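# Slide out the paler slide box's inner tray

## Task

Using only the inner tray, push the paler slide box's tray out through the box end that lies farther from the robot's base so that it sticks out by at least a few centimetres and stays that way unaided. Leave every other object roughly where it was. It fails immediately if the gripper grasps the outer case of either box, if either box shifts or rotates more than slightly, or if any tray ends up pushed out to around half its length. A result that holds only while the robot supports it does not count. Finish by releasing and withdrawing the gripper.

## Robot and tools

Robot: a single arm carrying a two-finger parallel gripper. The fingers extend along the gripper's own +x axis and close and open along its y axis. The reported hand point (end_effector_position) sits between the finger pads, roughly 3 to 4 cm short of the fingertips.

Frames: the scene frame has its origin on the table surface directly under the arm base. +z is up, +x points away from the base, and +y is to the left when facing along +x. The base may be slightly tilted. Result state lines give the hand position in metres, its orientation as a wxyz quaternion, and velocities in m/s and rad/s, all in the scene frame. At long reach the printed position can be somewhat off.

Joint lines list waist, shoulder, elbow, wrist pitch, wrist yaw, wrist roll (rad and rad/s), then the finger pad gap (m, m/s). Ranges in rad: waist -3.054..3.054, shoulder 0.000..3.142, elbow 0.000..2.356, wrist pitch -1.571..1.571, wrist yaw -1.571..1.571, wrist roll -3.142..3.142.

A row: one list of 7 plain numbers, each within [-1, 1], ordered dx, dy, dz, rx, ry, rz, opening. There is one arm, so each row covers just that gripper. The first six are an offset, not an absolute pose: they are expressed in the gripper's own axes and measured from the gripper pose printed in the most recent result that showed it (before any such result exists in the scene, and for second or later calls within one reply, from wherever the robot is when the action begins). Scale: 1.0 equals 0.6 m of translation or 180 degrees of rotation; rx, ry, rz form a single rotation vector. Every row in an action is counted from that same reference, not chained from the preceding row. All zeros therefore drives the gripper back to the reference pose; it is not a pause. The seventh number, opening, is absolute: +1 is fully open (0.088 m), empty fingers close at about -0.80, and values down to -1 add nothing further. Closing fully from open takes at least about 0.5 s.

Tools:
- execute_actions {actions, pictures}: actions is a list holding one action, one wait, or nothing. An empty list just reports the state (with pictures). An action is {rows: up to 15 rows, steps: up to 15}; each step lasts 1/30 s, each row drives one step, and the final row repeats to fill the remaining steps (default 15). An action needs at least 12 steps. A wait is {steps: n}, n up to 300, counted from the previous result so reply time is included. pictures true adds camera images. A refused call sends nothing.
- move {target, speed}: target is one 7-number row as above (offset from the last shown pose, opening absolute). The gripper follows a straight path lasting 0.5 to 10 s (longer paths are cut off at 10 s, before arriving), rotating the shorter way. speed is the path's top speed in m/s, 0.002 to 0.5, default 0.25; rotation is capped at twice that in rad/s. The path ignores obstacles, the hand can lag, stray or exceed speed (especially with the arm nearly straight). The opening is sent at the start. It ends once path, arm and fingers have settled, or 5 s after the path ends. Its result adds a move: line giving the outcome (done, off_target, moving, held, fault), the limits involved (paced = pose clipped; held = some steps blocked, after which the arm may surge faster) and the distance left to target. Pictures included.
- wait {seconds}: 0 to 10 s with nothing new sent; returns a normal result with pictures.
- zoom_image {camera, region}: enlarges part of the latest full image of cam_head_left, cam_head_right, cam_high or cam_low (each 504x504); region is [x0, y0, x1, y1] pixels from the top-left, at most 504 by 504.
- finished_scene {scene}: pass the current scene's number to end and grade it; irreversible. Its result tells whether the goal was met and gives the next task. Replying without any tool call ends everything.

Control behaviour: each step the commanded pose is limited to 70 mm and 16 degrees from the measured pose, then reached by damped inverse kinematics, favouring position over orientation. Friction may leave the hand short or slightly tilted, and tiny moves may not happen, so read the pose after each move and correct tilt. After an action's last step the arm continues only to the last clipped pose. The final 12 steps of each action run after its result, during your reply; a Hand target line shows the current goal only when nothing is still pending. pose unreachable lines and HELD marks mean the clearance check (which treats the base mount as part of the arm) altered or blocked commands.

Gripping: grip_measured is the measured opening on the command scale; to hold something, command clearly below it. Readings may be off by about 1 mm. Fingers push up to about 34 N per pad; fast closes can press harder.

Cautions: push the tray gently and slowly, never grasp either box's case, avoid shoving boxes, do not push any tray near halfway out, and knock nothing off the table. Contact forces rise with speed and with how far past contact the target lies. A joint reaching its load limit (N m: waist 18.2, shoulder 22.5, elbow 22.4, wrist pitch 5.92, wrist yaw 5.9, wrist roll 5.54) stops the arm for 10 s. Holding loads heats motors: MOTOR HOT appears from 50 °C, and at 95 °C an OVER-TEMPERATURE FAULT holds the arm and may later cut power. When done, open and retreat.

Each tool is called after "Emit:" in YAML: its name, and indented under it one key for each argument.

## Session

I'll start by looking at the scene.

Emit:
execute_actions:
  actions: []

Scene clock: 0.00 s of 3750.00 s.
end_effector_position=(+0.4131, +0.1828, +0.1320) grip_measured=+0.844 end_effector_quat_wxyz=(+0.716, +0.575, +0.288, -0.271) end_effector_velocity=(-0.003, -0.002, -0.002) end_effector_angular_velocity=(-0.017, +0.015, +0.016)
Joint positions: [0.454 2.122 0.971 0.308 0.303 1.885 0.08 ]
Joint velocities: [-0.002 -0.002 -0.007 -0.007 -0.007 -0.022 -0.   ]
Heat: hottest shoulder 30 °C (+0.0 °C/min).
Hand target: +0.413, +0.183, +0.132; +0.716, +0.575, +0.288, -0.271

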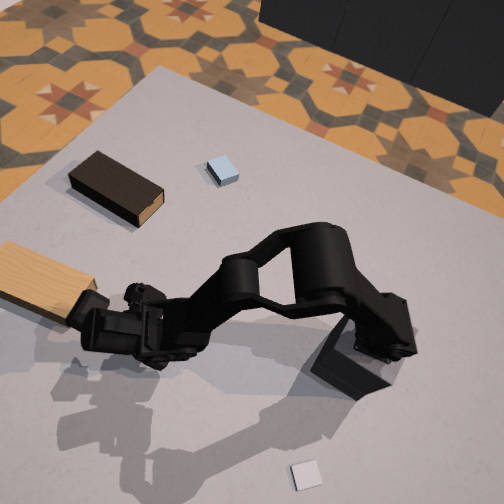

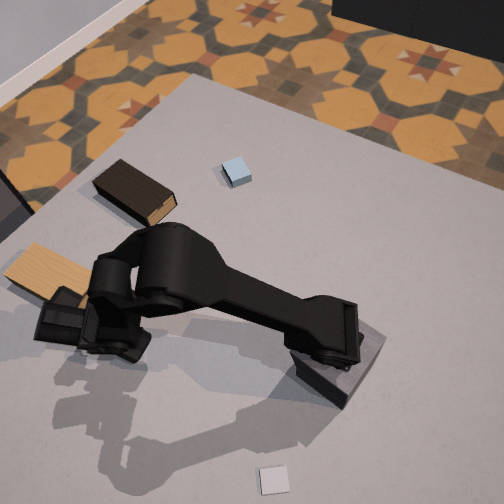

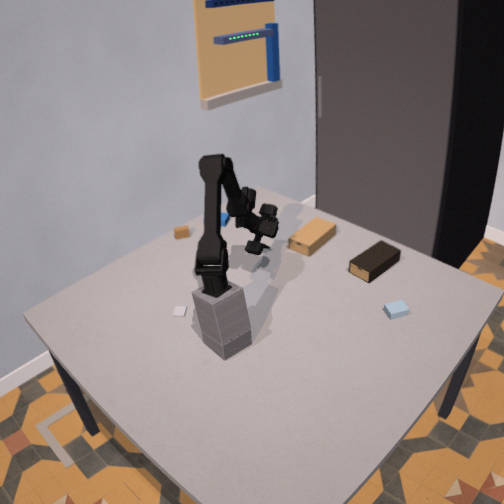

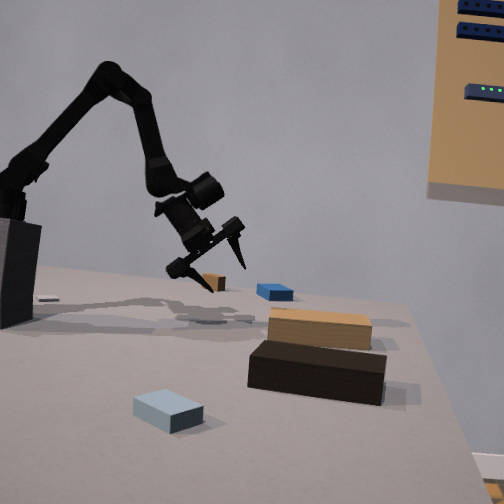

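Emit:
zoom_image:
  camera: "cam_high"
  region: [230, 180, 430, 330]

Emit:
zoom_image:
  camera: "cam_head_left"
  region: [0, 130, 250, 380]

Emit:
zoom_image:
  camera: "cam_low"
  region: [150, 160, 450, 420]

Emit:
zoom_image:
  camera: "cam_head_right"
  region: [0, 130, 250, 380]

Region (230, 180, 430, 330) of cam_high's 504x504 image, scaled by 2.520, with more detail than that image has; it fills the top 378 rows of this view, and the rest is white.

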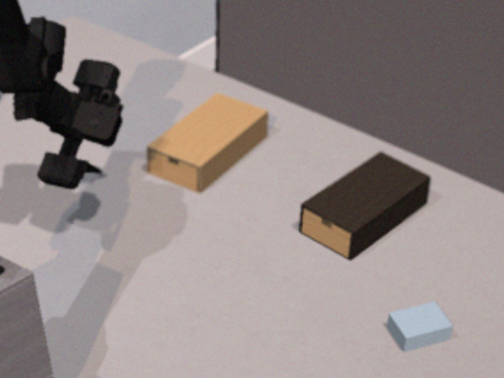

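Region (0, 130, 250, 380) of cam_head_left's 504x504 image, scaled by 2.016, with more detail than that image has.

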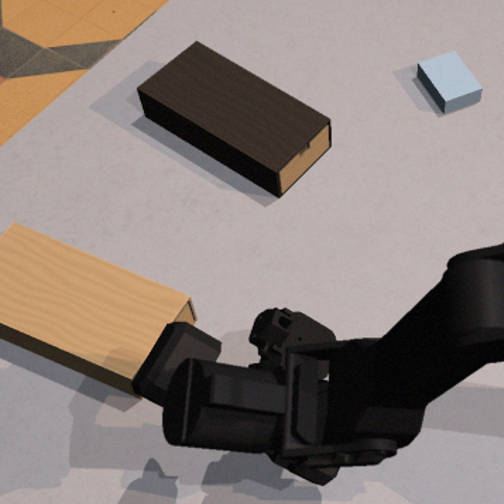

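Region (150, 160, 450, 420) of cam_low's 504x504 image, scaled by 1.680, with more detail than that image has; it fills the top 437 rows of this view, and the rest is white.

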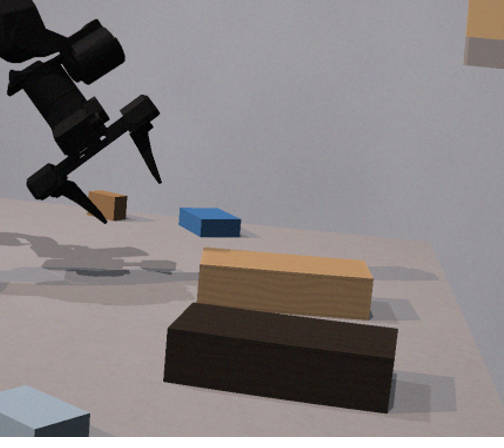

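Region (0, 130, 250, 380) of cam_head_right's 504x504 image, scaled by 2.016, with more detail than that image has.

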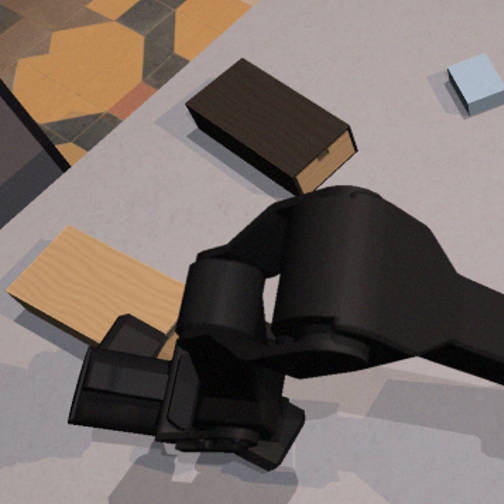

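Emit:
move:
  target: [0.02814, -0.06658, 0.06662, -0.44037, -0.09528, 0.13652, -0.9]
  speed: 0.25

Scene clock: 11.70 s of 3750.00 s.
end_effector_position=(+0.4022, +0.1379, +0.1050) grip_measured=-0.789 end_effector_quat_wxyz=(+0.985, -0.001, +0.167, +0.040) end_effector_velocity=(-0.002, -0.002, -0.003) end_effector_angular_velocity=(-0.018, +0.010, +0.019)
Joint positions: [0.39  2.533 0.687 1.53  0.312 0.287 0.   ]
Joint velocities: [-0.007  0.007 -0.007  0.007 -0.022 -0.022 -0.   ]
Heat: hottest shoulder 33 °C (+15.4 °C/min).
Hand target: +0.399, +0.135, +0.100; +0.984, -0.007, +0.173, +0.040
Off the commanded pose: 0.006 m, 1 deg.
Kept back: nothing.
After step 90, 5.23 s passed at rest.
move: done

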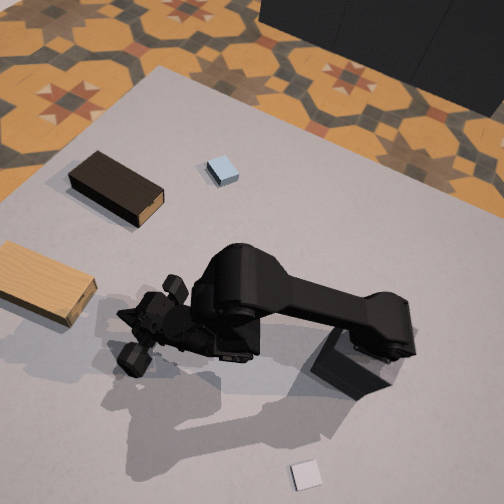

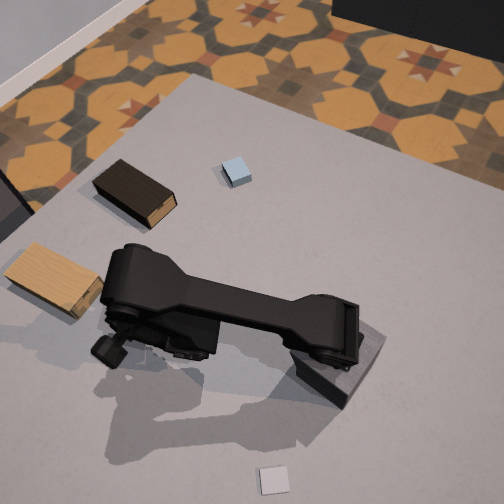

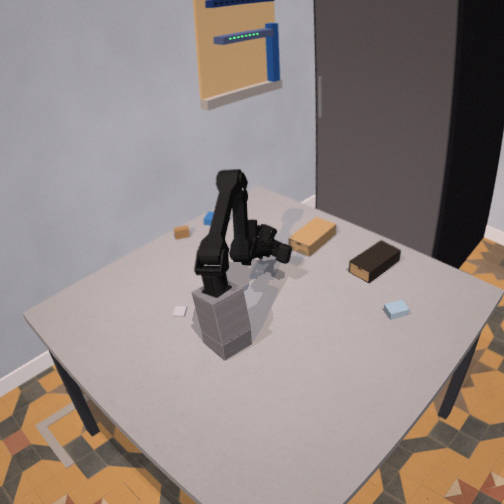

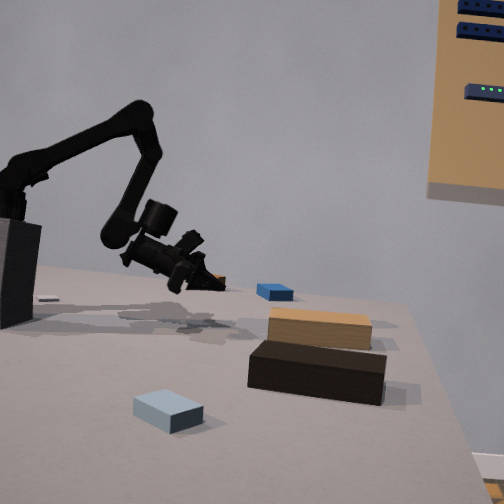

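Emit:
zoom_image:
  camera: "cam_head_left"
  region: [0, 220, 200, 400]

Emit:
zoom_image:
  camera: "cam_low"
  region: [90, 180, 390, 380]

Region (0, 220, 200, 400) of cam_head_left's 504x504 image, scaled by 2.520, with more detail than that image has; it fills the top 454 rows of this view, and the rest is white.

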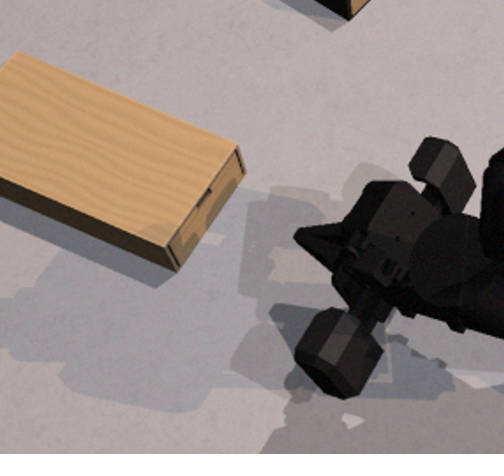

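Region (90, 180, 390, 380) of cam_low's 504x504 image, scaled by 1.680, with more detail than that image has.

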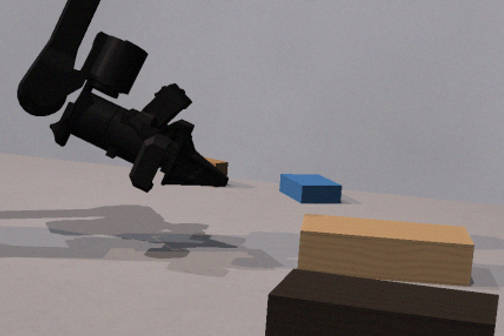

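Emit:
zoom_image:
  camera: "cam_low"
  region: [110, 200, 240, 310]

Emit:
zoom_image:
  camera: "cam_high"
  region: [230, 200, 350, 290]

Region (110, 200, 240, 310) of cam_low's 504x504 image, scaled by 3.877, with more detail than that image has; it fills the top 426 rows of this view, and the rest is white.

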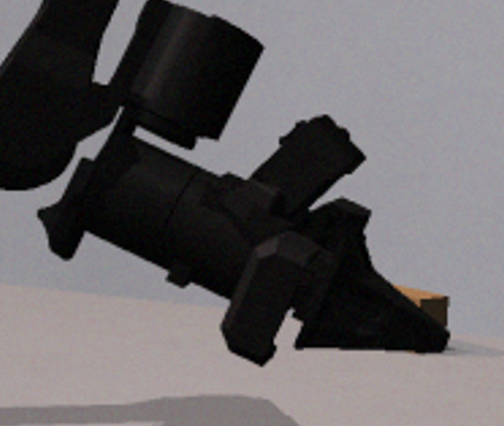

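Region (230, 200, 350, 290) of cam_high's 504x504 image, scaled by 4.200, with more detail than that image has; it fills the top 378 rows of this view, and the rest is white.

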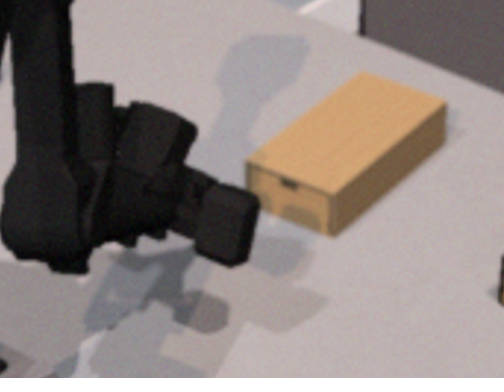

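Emit:
move:
  target: [0.10753, -0.02882, 0.029, 0.49583, 0.02479, -0.02563, 1.0]
  speed: 0.25

Scene clock: 26.00 s of 3750.00 s.
end_effector_position=(+0.4670, +0.1252, +0.0961) grip_measured=+1.000 end_effector_quat_wxyz=(+0.699, +0.679, +0.184, -0.127) end_effector_velocity=(-0.001, -0.001, -0.003) end_effector_angular_velocity=(+0.004, +0.018, -0.002)
Joint positions: [0.267 2.509 0.929 1.165 0.173 1.818 0.088]
Joint velocities: [-0.002 -0.002  0.002 -0.022 -0.007  0.007  0.   ]
Heat: hottest shoulder 34 °C (+9.2 °C/min).
Hand target: +0.470, +0.126, +0.100; +0.697, +0.683, +0.182, -0.124
Off the commanded pose: 0.005 m, 1 deg.
Kept back: nothing.
After step 90, 7.67 s passed at rest.
move: done

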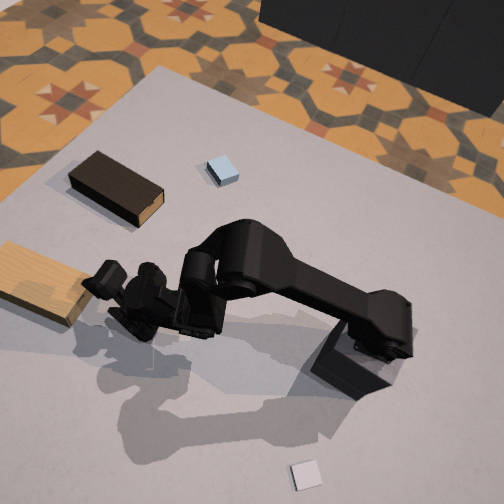

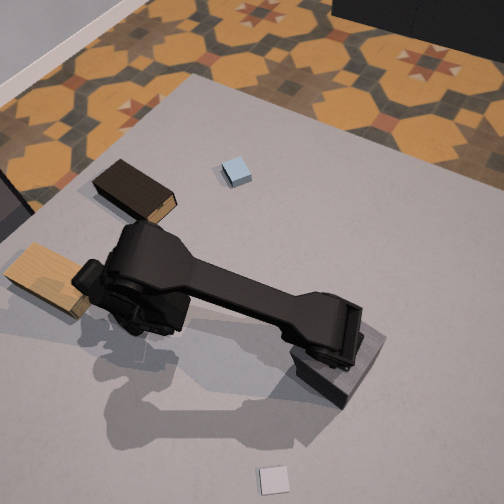

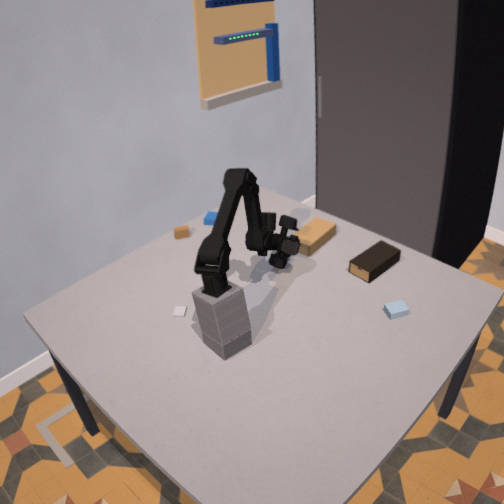

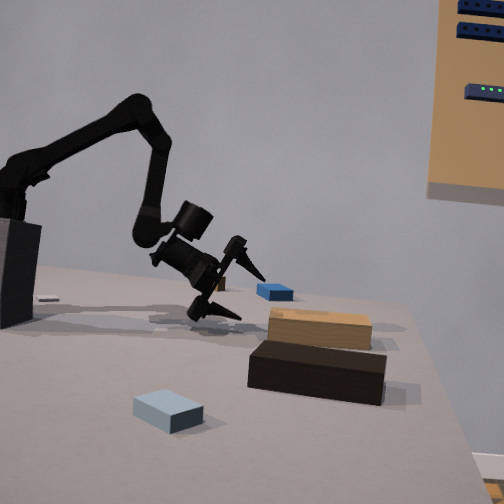

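Emit:
zoom_image:
  camera: "cam_low"
  region: [140, 200, 300, 360]

Emit:
zoom_image:
  camera: "cam_head_left"
  region: [20, 230, 200, 370]

Region (140, 200, 300, 360) of cam_low's 504x504 image, scaled by 3.150, with more detail than that image has.

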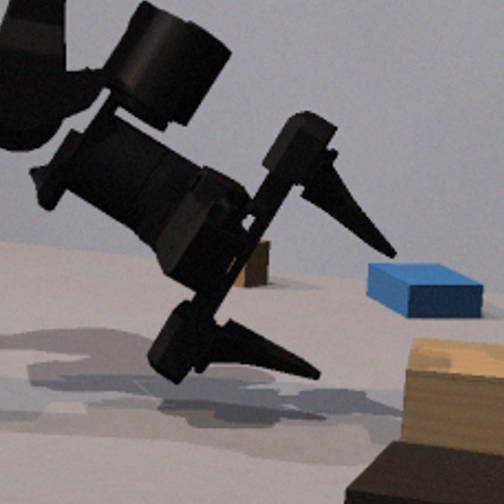

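Region (20, 230, 200, 370) of cam_head_left's 504x504 image, scaled by 2.800, with more detail than that image has.

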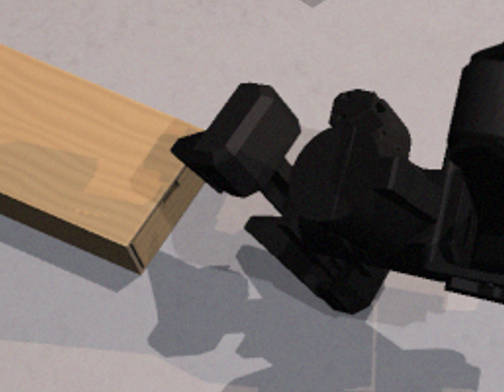

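Emit:
move:
  target: [0.06127, 0.00702, 0.0, 0.0, 0.0, -0.0111, 1.0]
  speed: 0.1

Scene clock: 32.80 s of 3750.00 s.
end_effector_position=(+0.5022, +0.1299, +0.0905) grip_measured=+1.000 end_effector_quat_wxyz=(+0.696, +0.679, +0.192, -0.135) end_effector_velocity=(+0.002, +0.000, -0.000) end_effector_angular_velocity=(-0.014, -0.007, +0.015)
Joint positions: [0.248 2.551 1.097 1.017 0.148 1.818 0.088]
Joint velocities: [-0.002  0.007  0.007  0.007 -0.007 -0.022  0.   ]
Heat: hottest shoulder 36 °C (+11.0 °C/min).
Hand target: +0.502, +0.128, +0.084; +0.697, +0.676, +0.195, -0.139
Off the commanded pose: 0.007 m, 1 deg.
Kept back: nothing.
After step 90, 2.90 s passed at rest.
move: done

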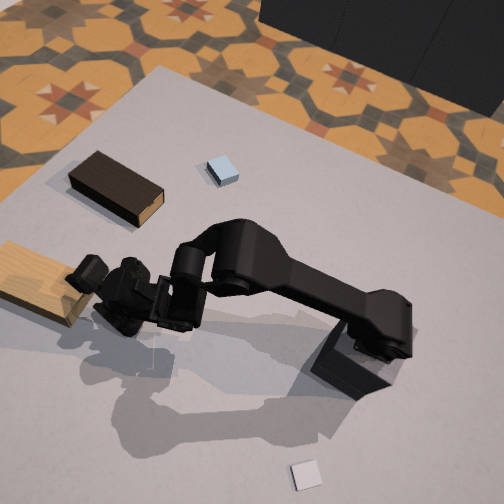

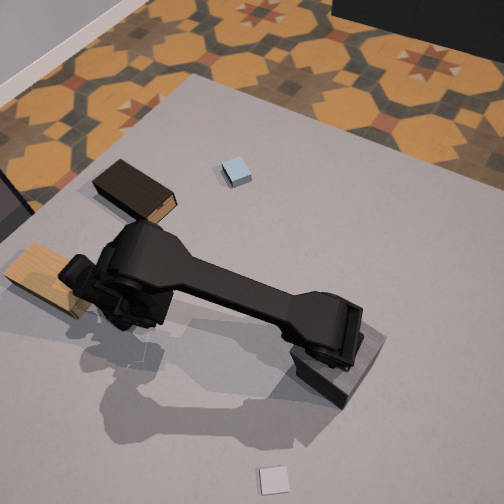

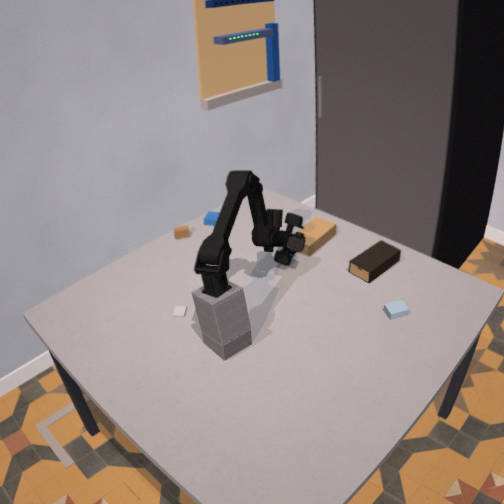

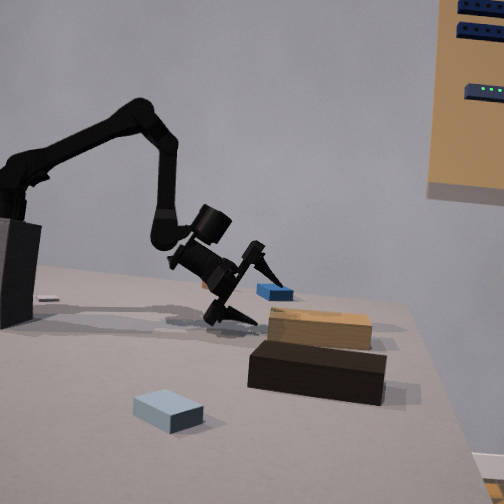

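Emit:
zoom_image:
  camera: "cam_low"
  region: [180, 230, 320, 360]

Emit:
zoom_image:
  camera: "cam_head_left"
  region: [20, 230, 200, 370]

Region (180, 230, 320, 360) of cam_low's 504x504 image, scaled by 3.600, with more detail than that image has; it fills the top 468 rows of this view, and the rest is white.

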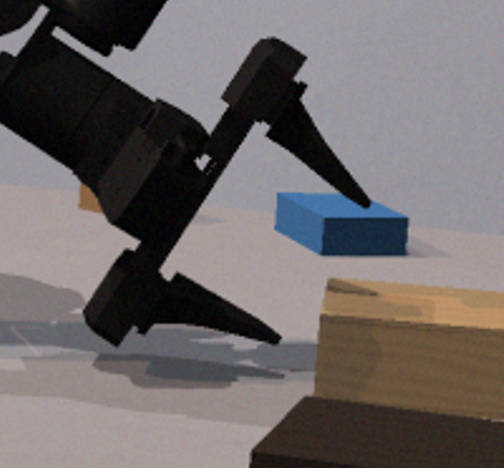

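Region (20, 230, 200, 370) of cam_head_left's 504x504 image, scaled by 2.800, with more detail than that image has.

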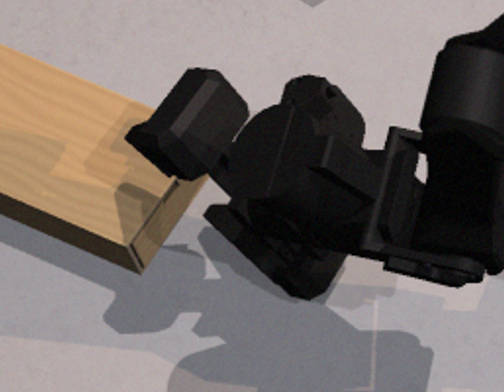

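Emit:
move:
  target: [0.00676, -0.0134, 0.0, 0.0, 0.0, 0.0, 1.0]
  speed: 0.05

Emit:
zoom_image:
  camera: "cam_low"
  region: [180, 230, 320, 360]

Emit:
zoom_image:
  camera: "cam_head_left"
  region: [20, 230, 200, 370]

Scene clock: 35.67 s of 3750.00 s.
end_effector_position=(+0.5028, +0.1299, +0.0871) grip_measured=+1.000 end_effector_quat_wxyz=(+0.696, +0.680, +0.190, -0.133) end_effector_velocity=(+0.002, +0.003, +0.001) end_effector_angular_velocity=(-0.016, -0.001, +0.019)
Joint positions: [0.248 2.568 1.105 1.033 0.148 1.818 0.088]
Joint velocities: [ 0.002 -0.002  0.007 -0.007 -0.007 -0.022  0.   ]
Heat: hottest shoulder 36 °C (+10.1 °C/min).
Hand target: +0.502, +0.130, +0.082; +0.696, +0.679, +0.192, -0.135
Off the commanded pose: 0.006 m, 0 deg.
Kept back: nothing.
move: done

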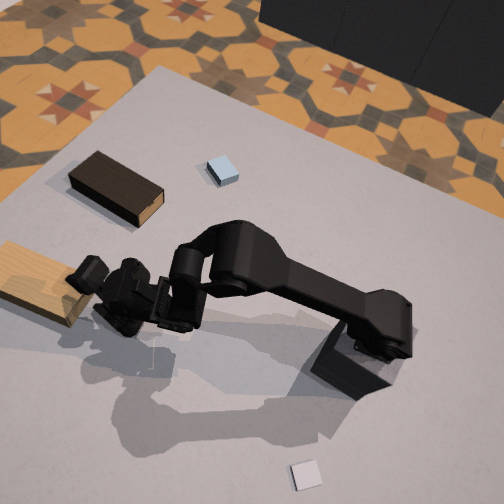

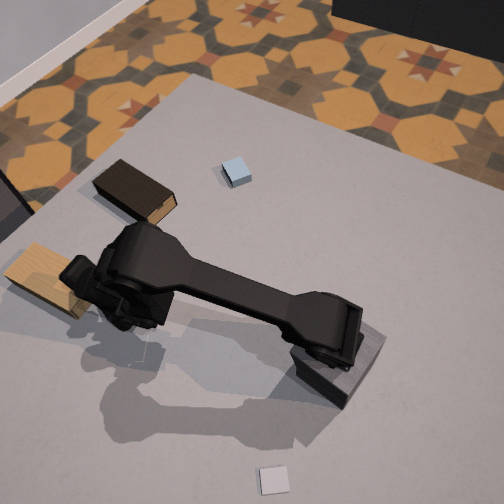

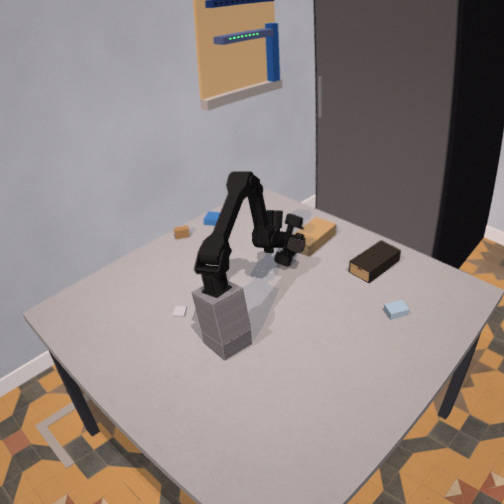

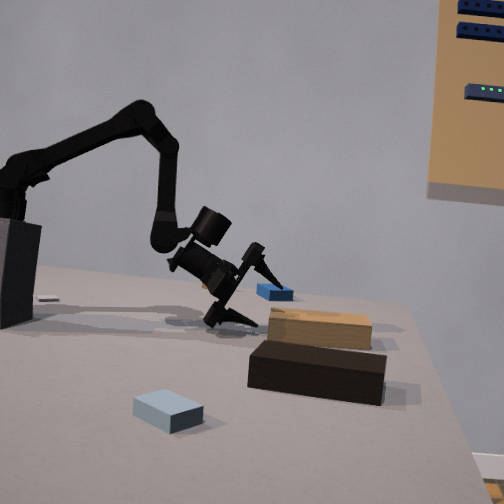

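Region (180, 230, 320, 360) of cam_low's 504x504 image, scaled by 3.600, with more detail than that image has; it fills the top 468 rows of this view, and the rest is white.

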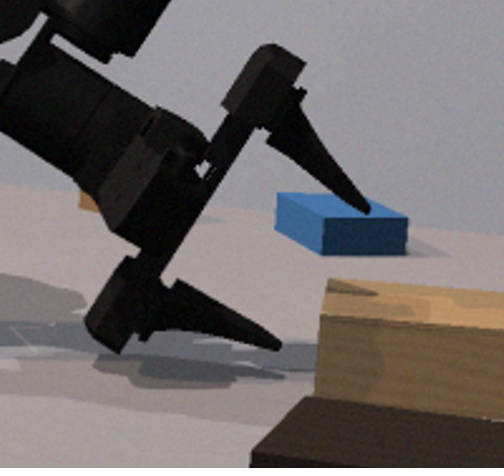

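Region (20, 230, 200, 370) of cam_head_left's 504x504 image, scaled by 2.800, with more detail than that image has.

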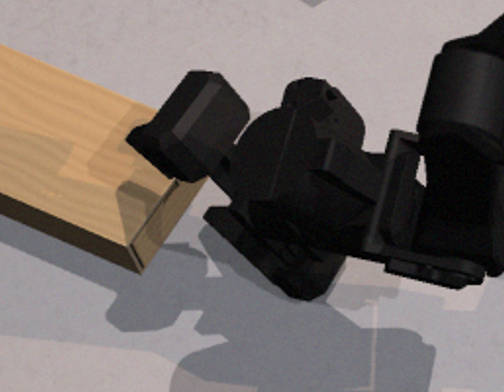

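Emit:
move:
  target: [0.00631, -0.01269, 0.0, 0.0, 0.0, -0.0056, 1.0]
  speed: 0.05

Emit:
zoom_image:
  camera: "cam_low"
  region: [180, 230, 320, 360]

Scene clock: 37.23 s of 3750.00 s.
end_effector_position=(+0.5040, +0.1299, +0.0854) grip_measured=+1.000 end_effector_quat_wxyz=(+0.696, +0.679, +0.191, -0.135) end_effector_velocity=(-0.004, -0.008, -0.010) end_effector_angular_velocity=(-0.034, +0.029, -0.009)
Joint positions: [0.248 2.572 1.114 1.023 0.148 1.818 0.088]
Joint velocities: [-0.007  0.012 -0.002 -0.022  0.007 -0.022  0.   ]
Heat: hottest shoulder 36 °C (+9.7 °C/min).
Hand target: +0.503, +0.130, +0.079; +0.695, +0.678, +0.196, -0.139
Off the commanded pose: 0.007 m, 1 deg.
Kept back: nothing.
move: done

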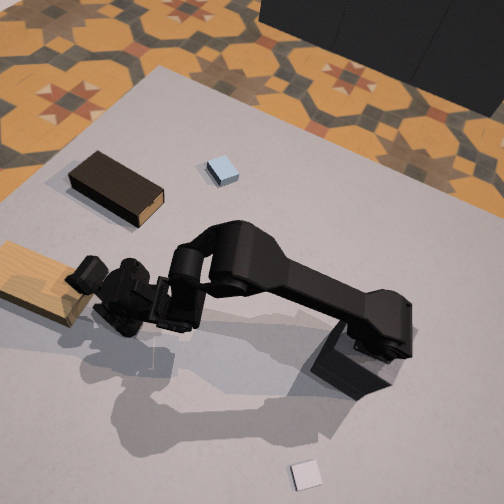

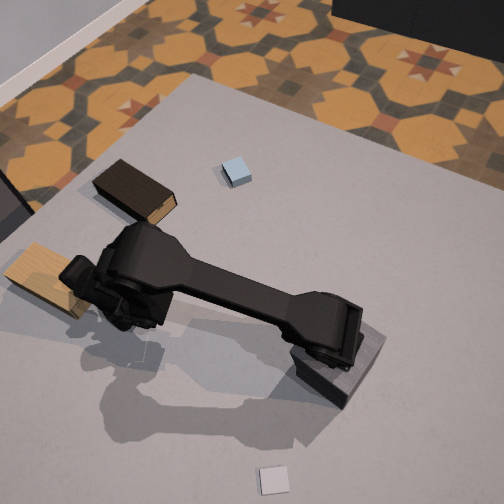

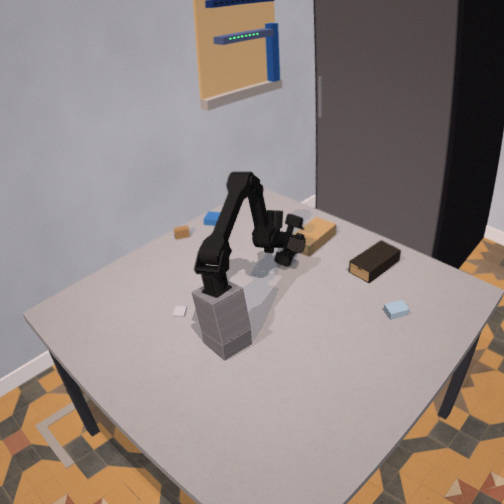

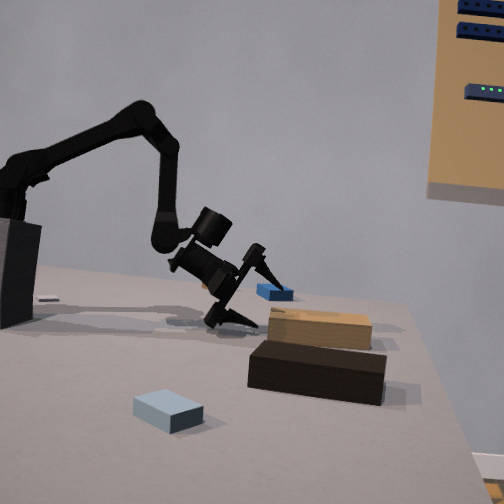

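Region (180, 230, 320, 360) of cam_low's 504x504 image, scaled by 3.600, with more detail than that image has; it fills the top 468 rows of this view, and the rest is white.

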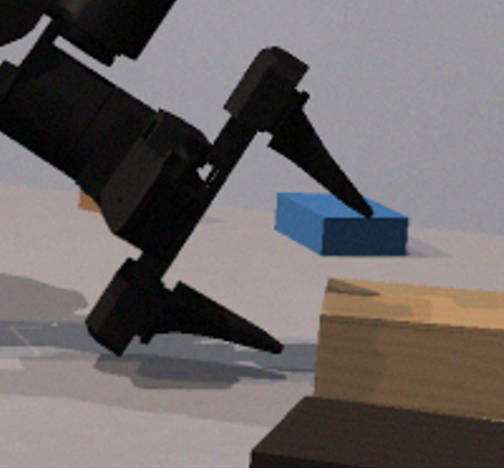

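Emit:
move:
  target: [0.05661, 0.01727, 0.0, 0.0, 0.0, -0.003, 1.0]
  speed: 0.03

Emit:
zoom_image:
  camera: "cam_low"
  region: [200, 230, 400, 370]

Emit:
zoom_image:
  camera: "cam_head_right"
  region: [0, 220, 160, 340]

Scene clock: 39.60 s of 3750.00 s.
end_effector_position=(+0.5392, +0.1352, +0.0866) grip_measured=+1.000 end_effector_quat_wxyz=(+0.694, +0.681, +0.191, -0.134) end_effector_velocity=(+0.000, +0.001, -0.005) end_effector_angular_velocity=(-0.016, +0.020, +0.024)
Joint positions: [0.232 2.619 1.283 0.904 0.133 1.816 0.088]
Joint velocities: [-0.002  0.007  0.012 -0.022 -0.022 -0.022  0.   ]
Heat: hottest shoulder 36 °C (+9.1 °C/min).
Hand target: +0.539, +0.133, +0.079; +0.695, +0.678, +0.195, -0.138
Off the commanded pose: 0.008 m, 1 deg.
Kept back: nothing.
move: done

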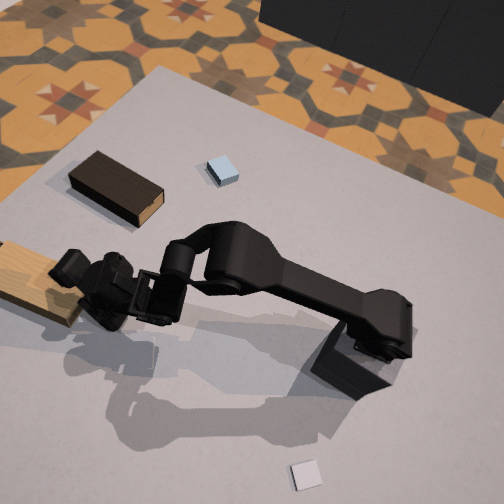

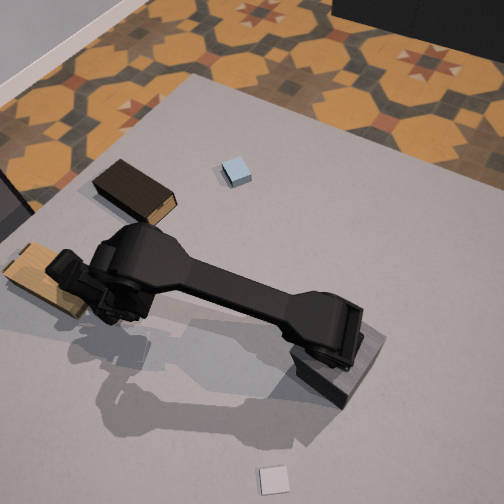

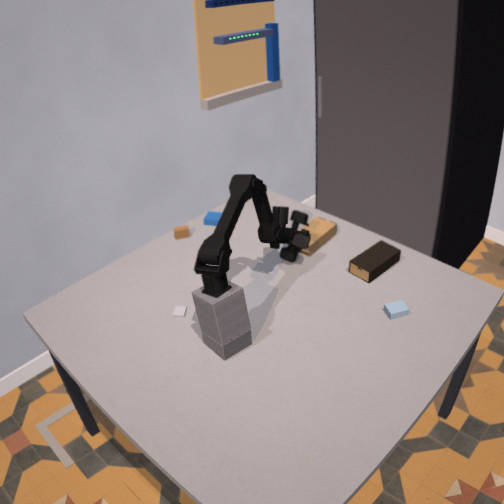

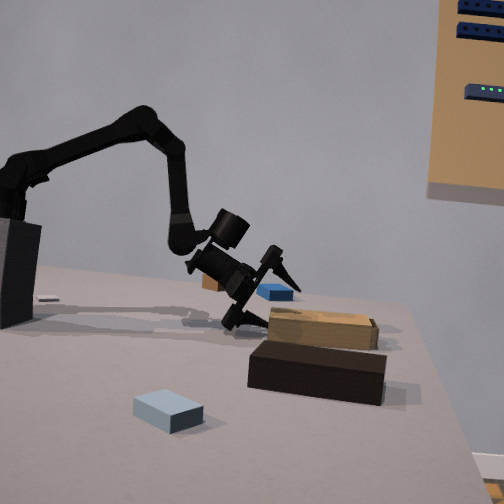

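Region (200, 230, 400, 370) of cam_low's 504x504 image, scaled by 2.520, with more detail than that image has; it fills the top 353 rows of this view, and the rest is white.

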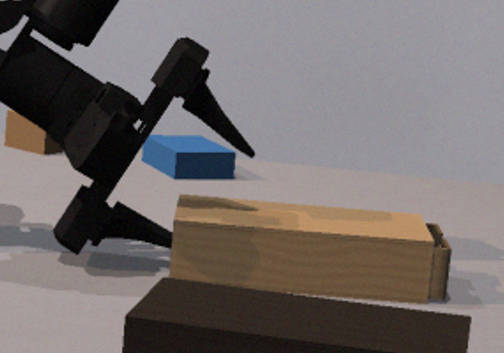

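Region (0, 220, 160, 340) of cam_head_right's 504x504 image, scaled by 3.150, with more detail than that image has; it fills the top 378 rows of this view, and the rest is white.

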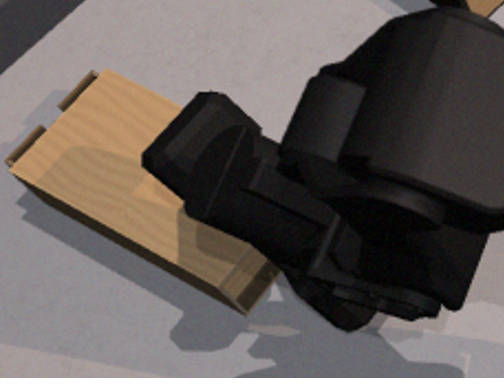

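Emit:
move:
  target: [0.04682, 0.00928, 0.00365, 0.0, 0.0, -0.003, 1.0]
  speed: 0.03

Emit:
zoom_image:
  camera: "cam_low"
  region: [220, 230, 420, 370]

Emit:
zoom_image:
  camera: "cam_high"
  region: [250, 190, 370, 280]

Scene clock: 42.23 s of 3750.00 s.
end_effector_position=(+0.5672, +0.1376, +0.0866) grip_measured=+1.000 end_effector_quat_wxyz=(+0.693, +0.683, +0.190, -0.133) end_effector_velocity=(+0.001, -0.000, -0.002) end_effector_angular_velocity=(-0.007, +0.013, +0.005)
Joint positions: [0.218 2.669 1.429 0.813 0.119 1.815 0.088]
Joint velocities: [-0.002  0.002  0.012 -0.022 -0.007 -0.007  0.   ]
Heat: hottest shoulder 37 °C (+9.9 °C/min).
Hand target: +0.567, +0.135, +0.079; +0.694, +0.680, +0.194, -0.137
Off the commanded pose: 0.008 m, 1 deg.
Kept back: nothing.
move: done

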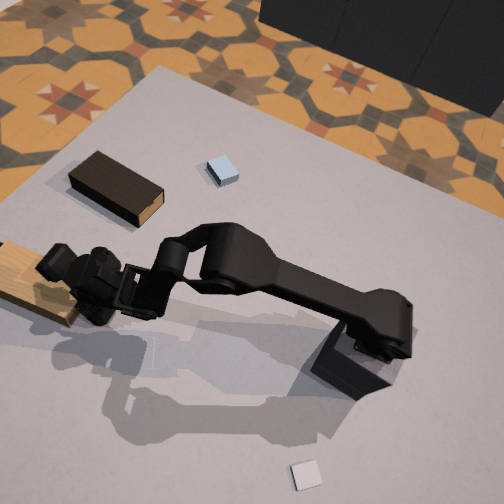

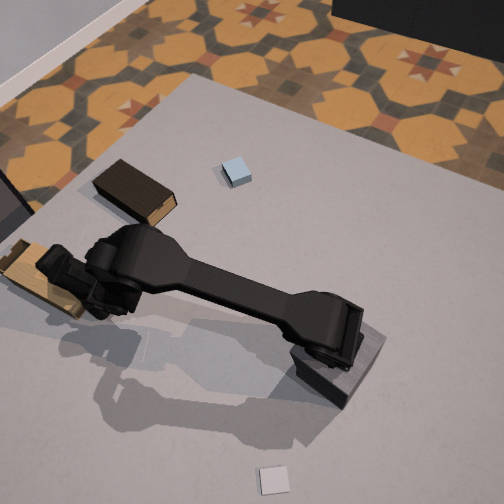

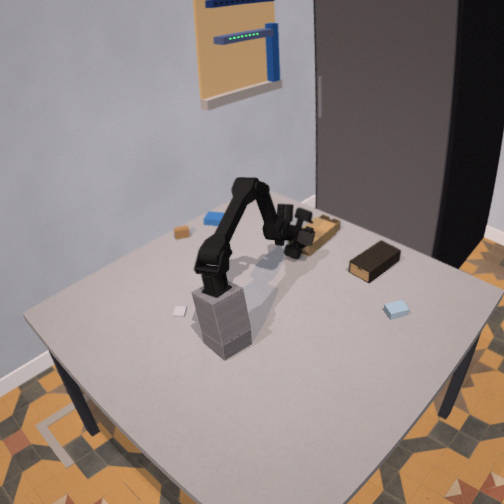

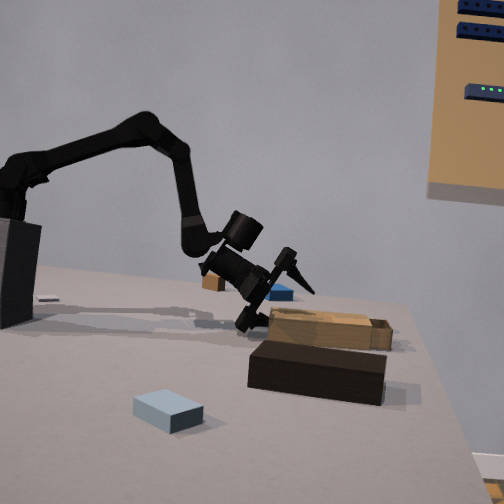

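Region (220, 230, 420, 370) of cam_low's 504x504 image, scaled by 2.520, with more detail than that image has; it fills the top 353 rows of this view, and the rest is white.

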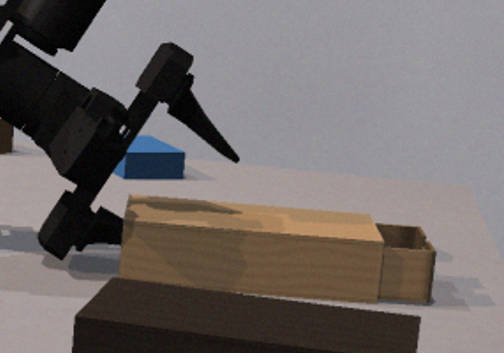

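Region (250, 190, 370, 280) of cam_high's 504x504 image, scaled by 4.200, with more detail than that image has; it fills the top 378 rows of this view, and the rest is white.

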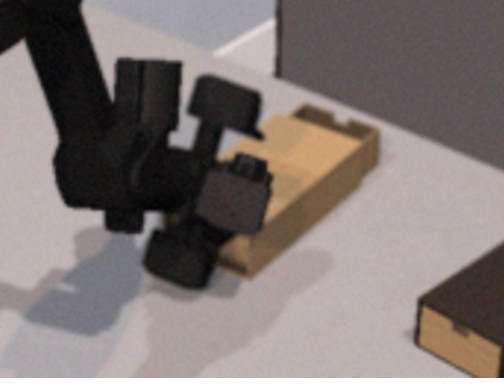

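Emit:
move:
  target: [0.01852, -0.00865, 0.0038, 0.0, 0.0, -0.003, 1.0]
  speed: 0.02

Emit:
zoom_image:
  camera: "cam_low"
  region: [220, 230, 420, 370]

Scene clock: 44.83 s of 3750.00 s.
end_effector_position=(+0.5752, +0.1384, +0.0843) grip_measured=+1.000 end_effector_quat_wxyz=(+0.692, +0.683, +0.190, -0.132) end_effector_velocity=(+0.001, -0.000, -0.000) end_effector_angular_velocity=(+0.009, +0.004, +0.000)
Joint positions: [0.215 2.693 1.477 0.791 0.116 1.814 0.088]
Joint velocities: [-0.002  0.002  0.007 -0.007 -0.007  0.007  0.   ]
Heat: hottest shoulder 37 °C (+9.4 °C/min).
Hand target: +0.575, +0.136, +0.077; +0.692, +0.682, +0.194, -0.136
Off the commanded pose: 0.008 m, 1 deg.
Kept back: nothing.
move: done

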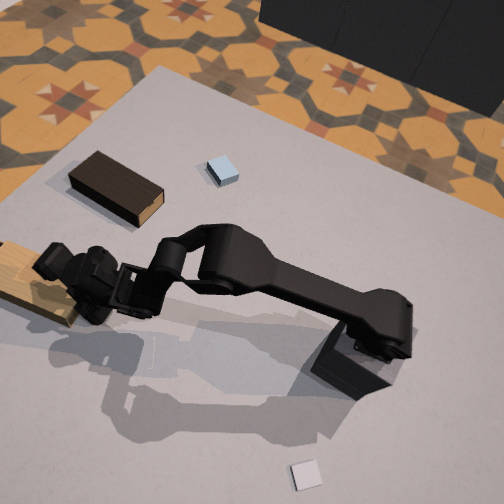

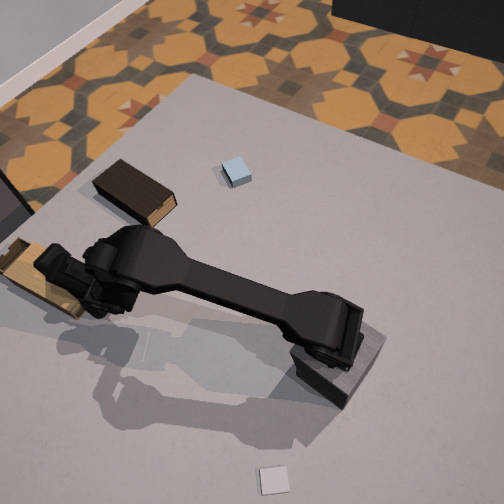

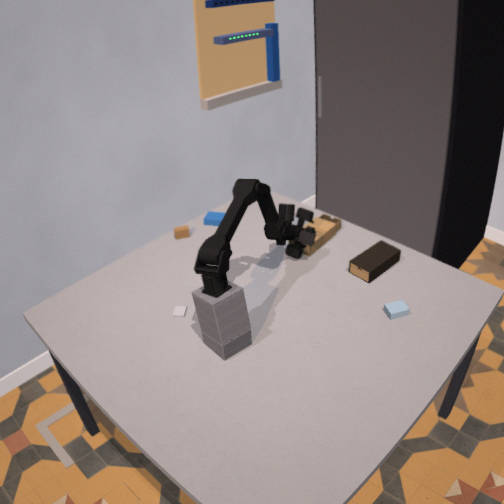

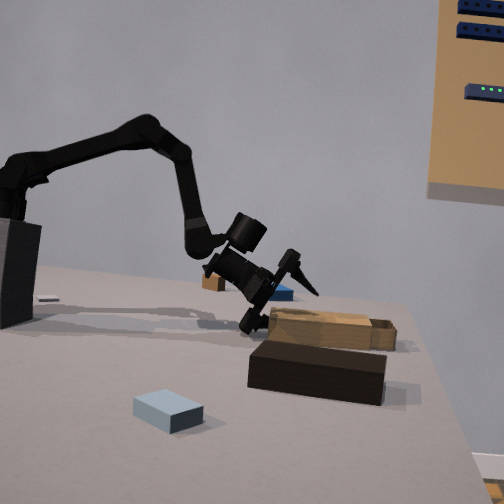

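Region (220, 230, 420, 370) of cam_low's 504x504 image, scaled by 2.520, with more detail than that image has; it fills the top 353 rows of this view, and the rest is white.

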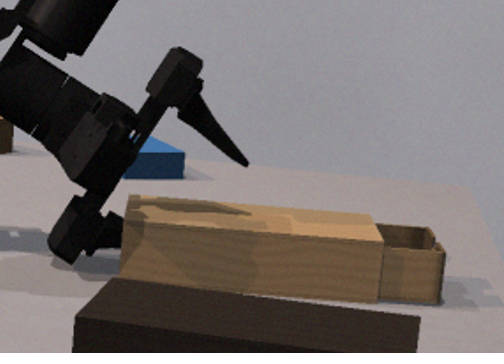

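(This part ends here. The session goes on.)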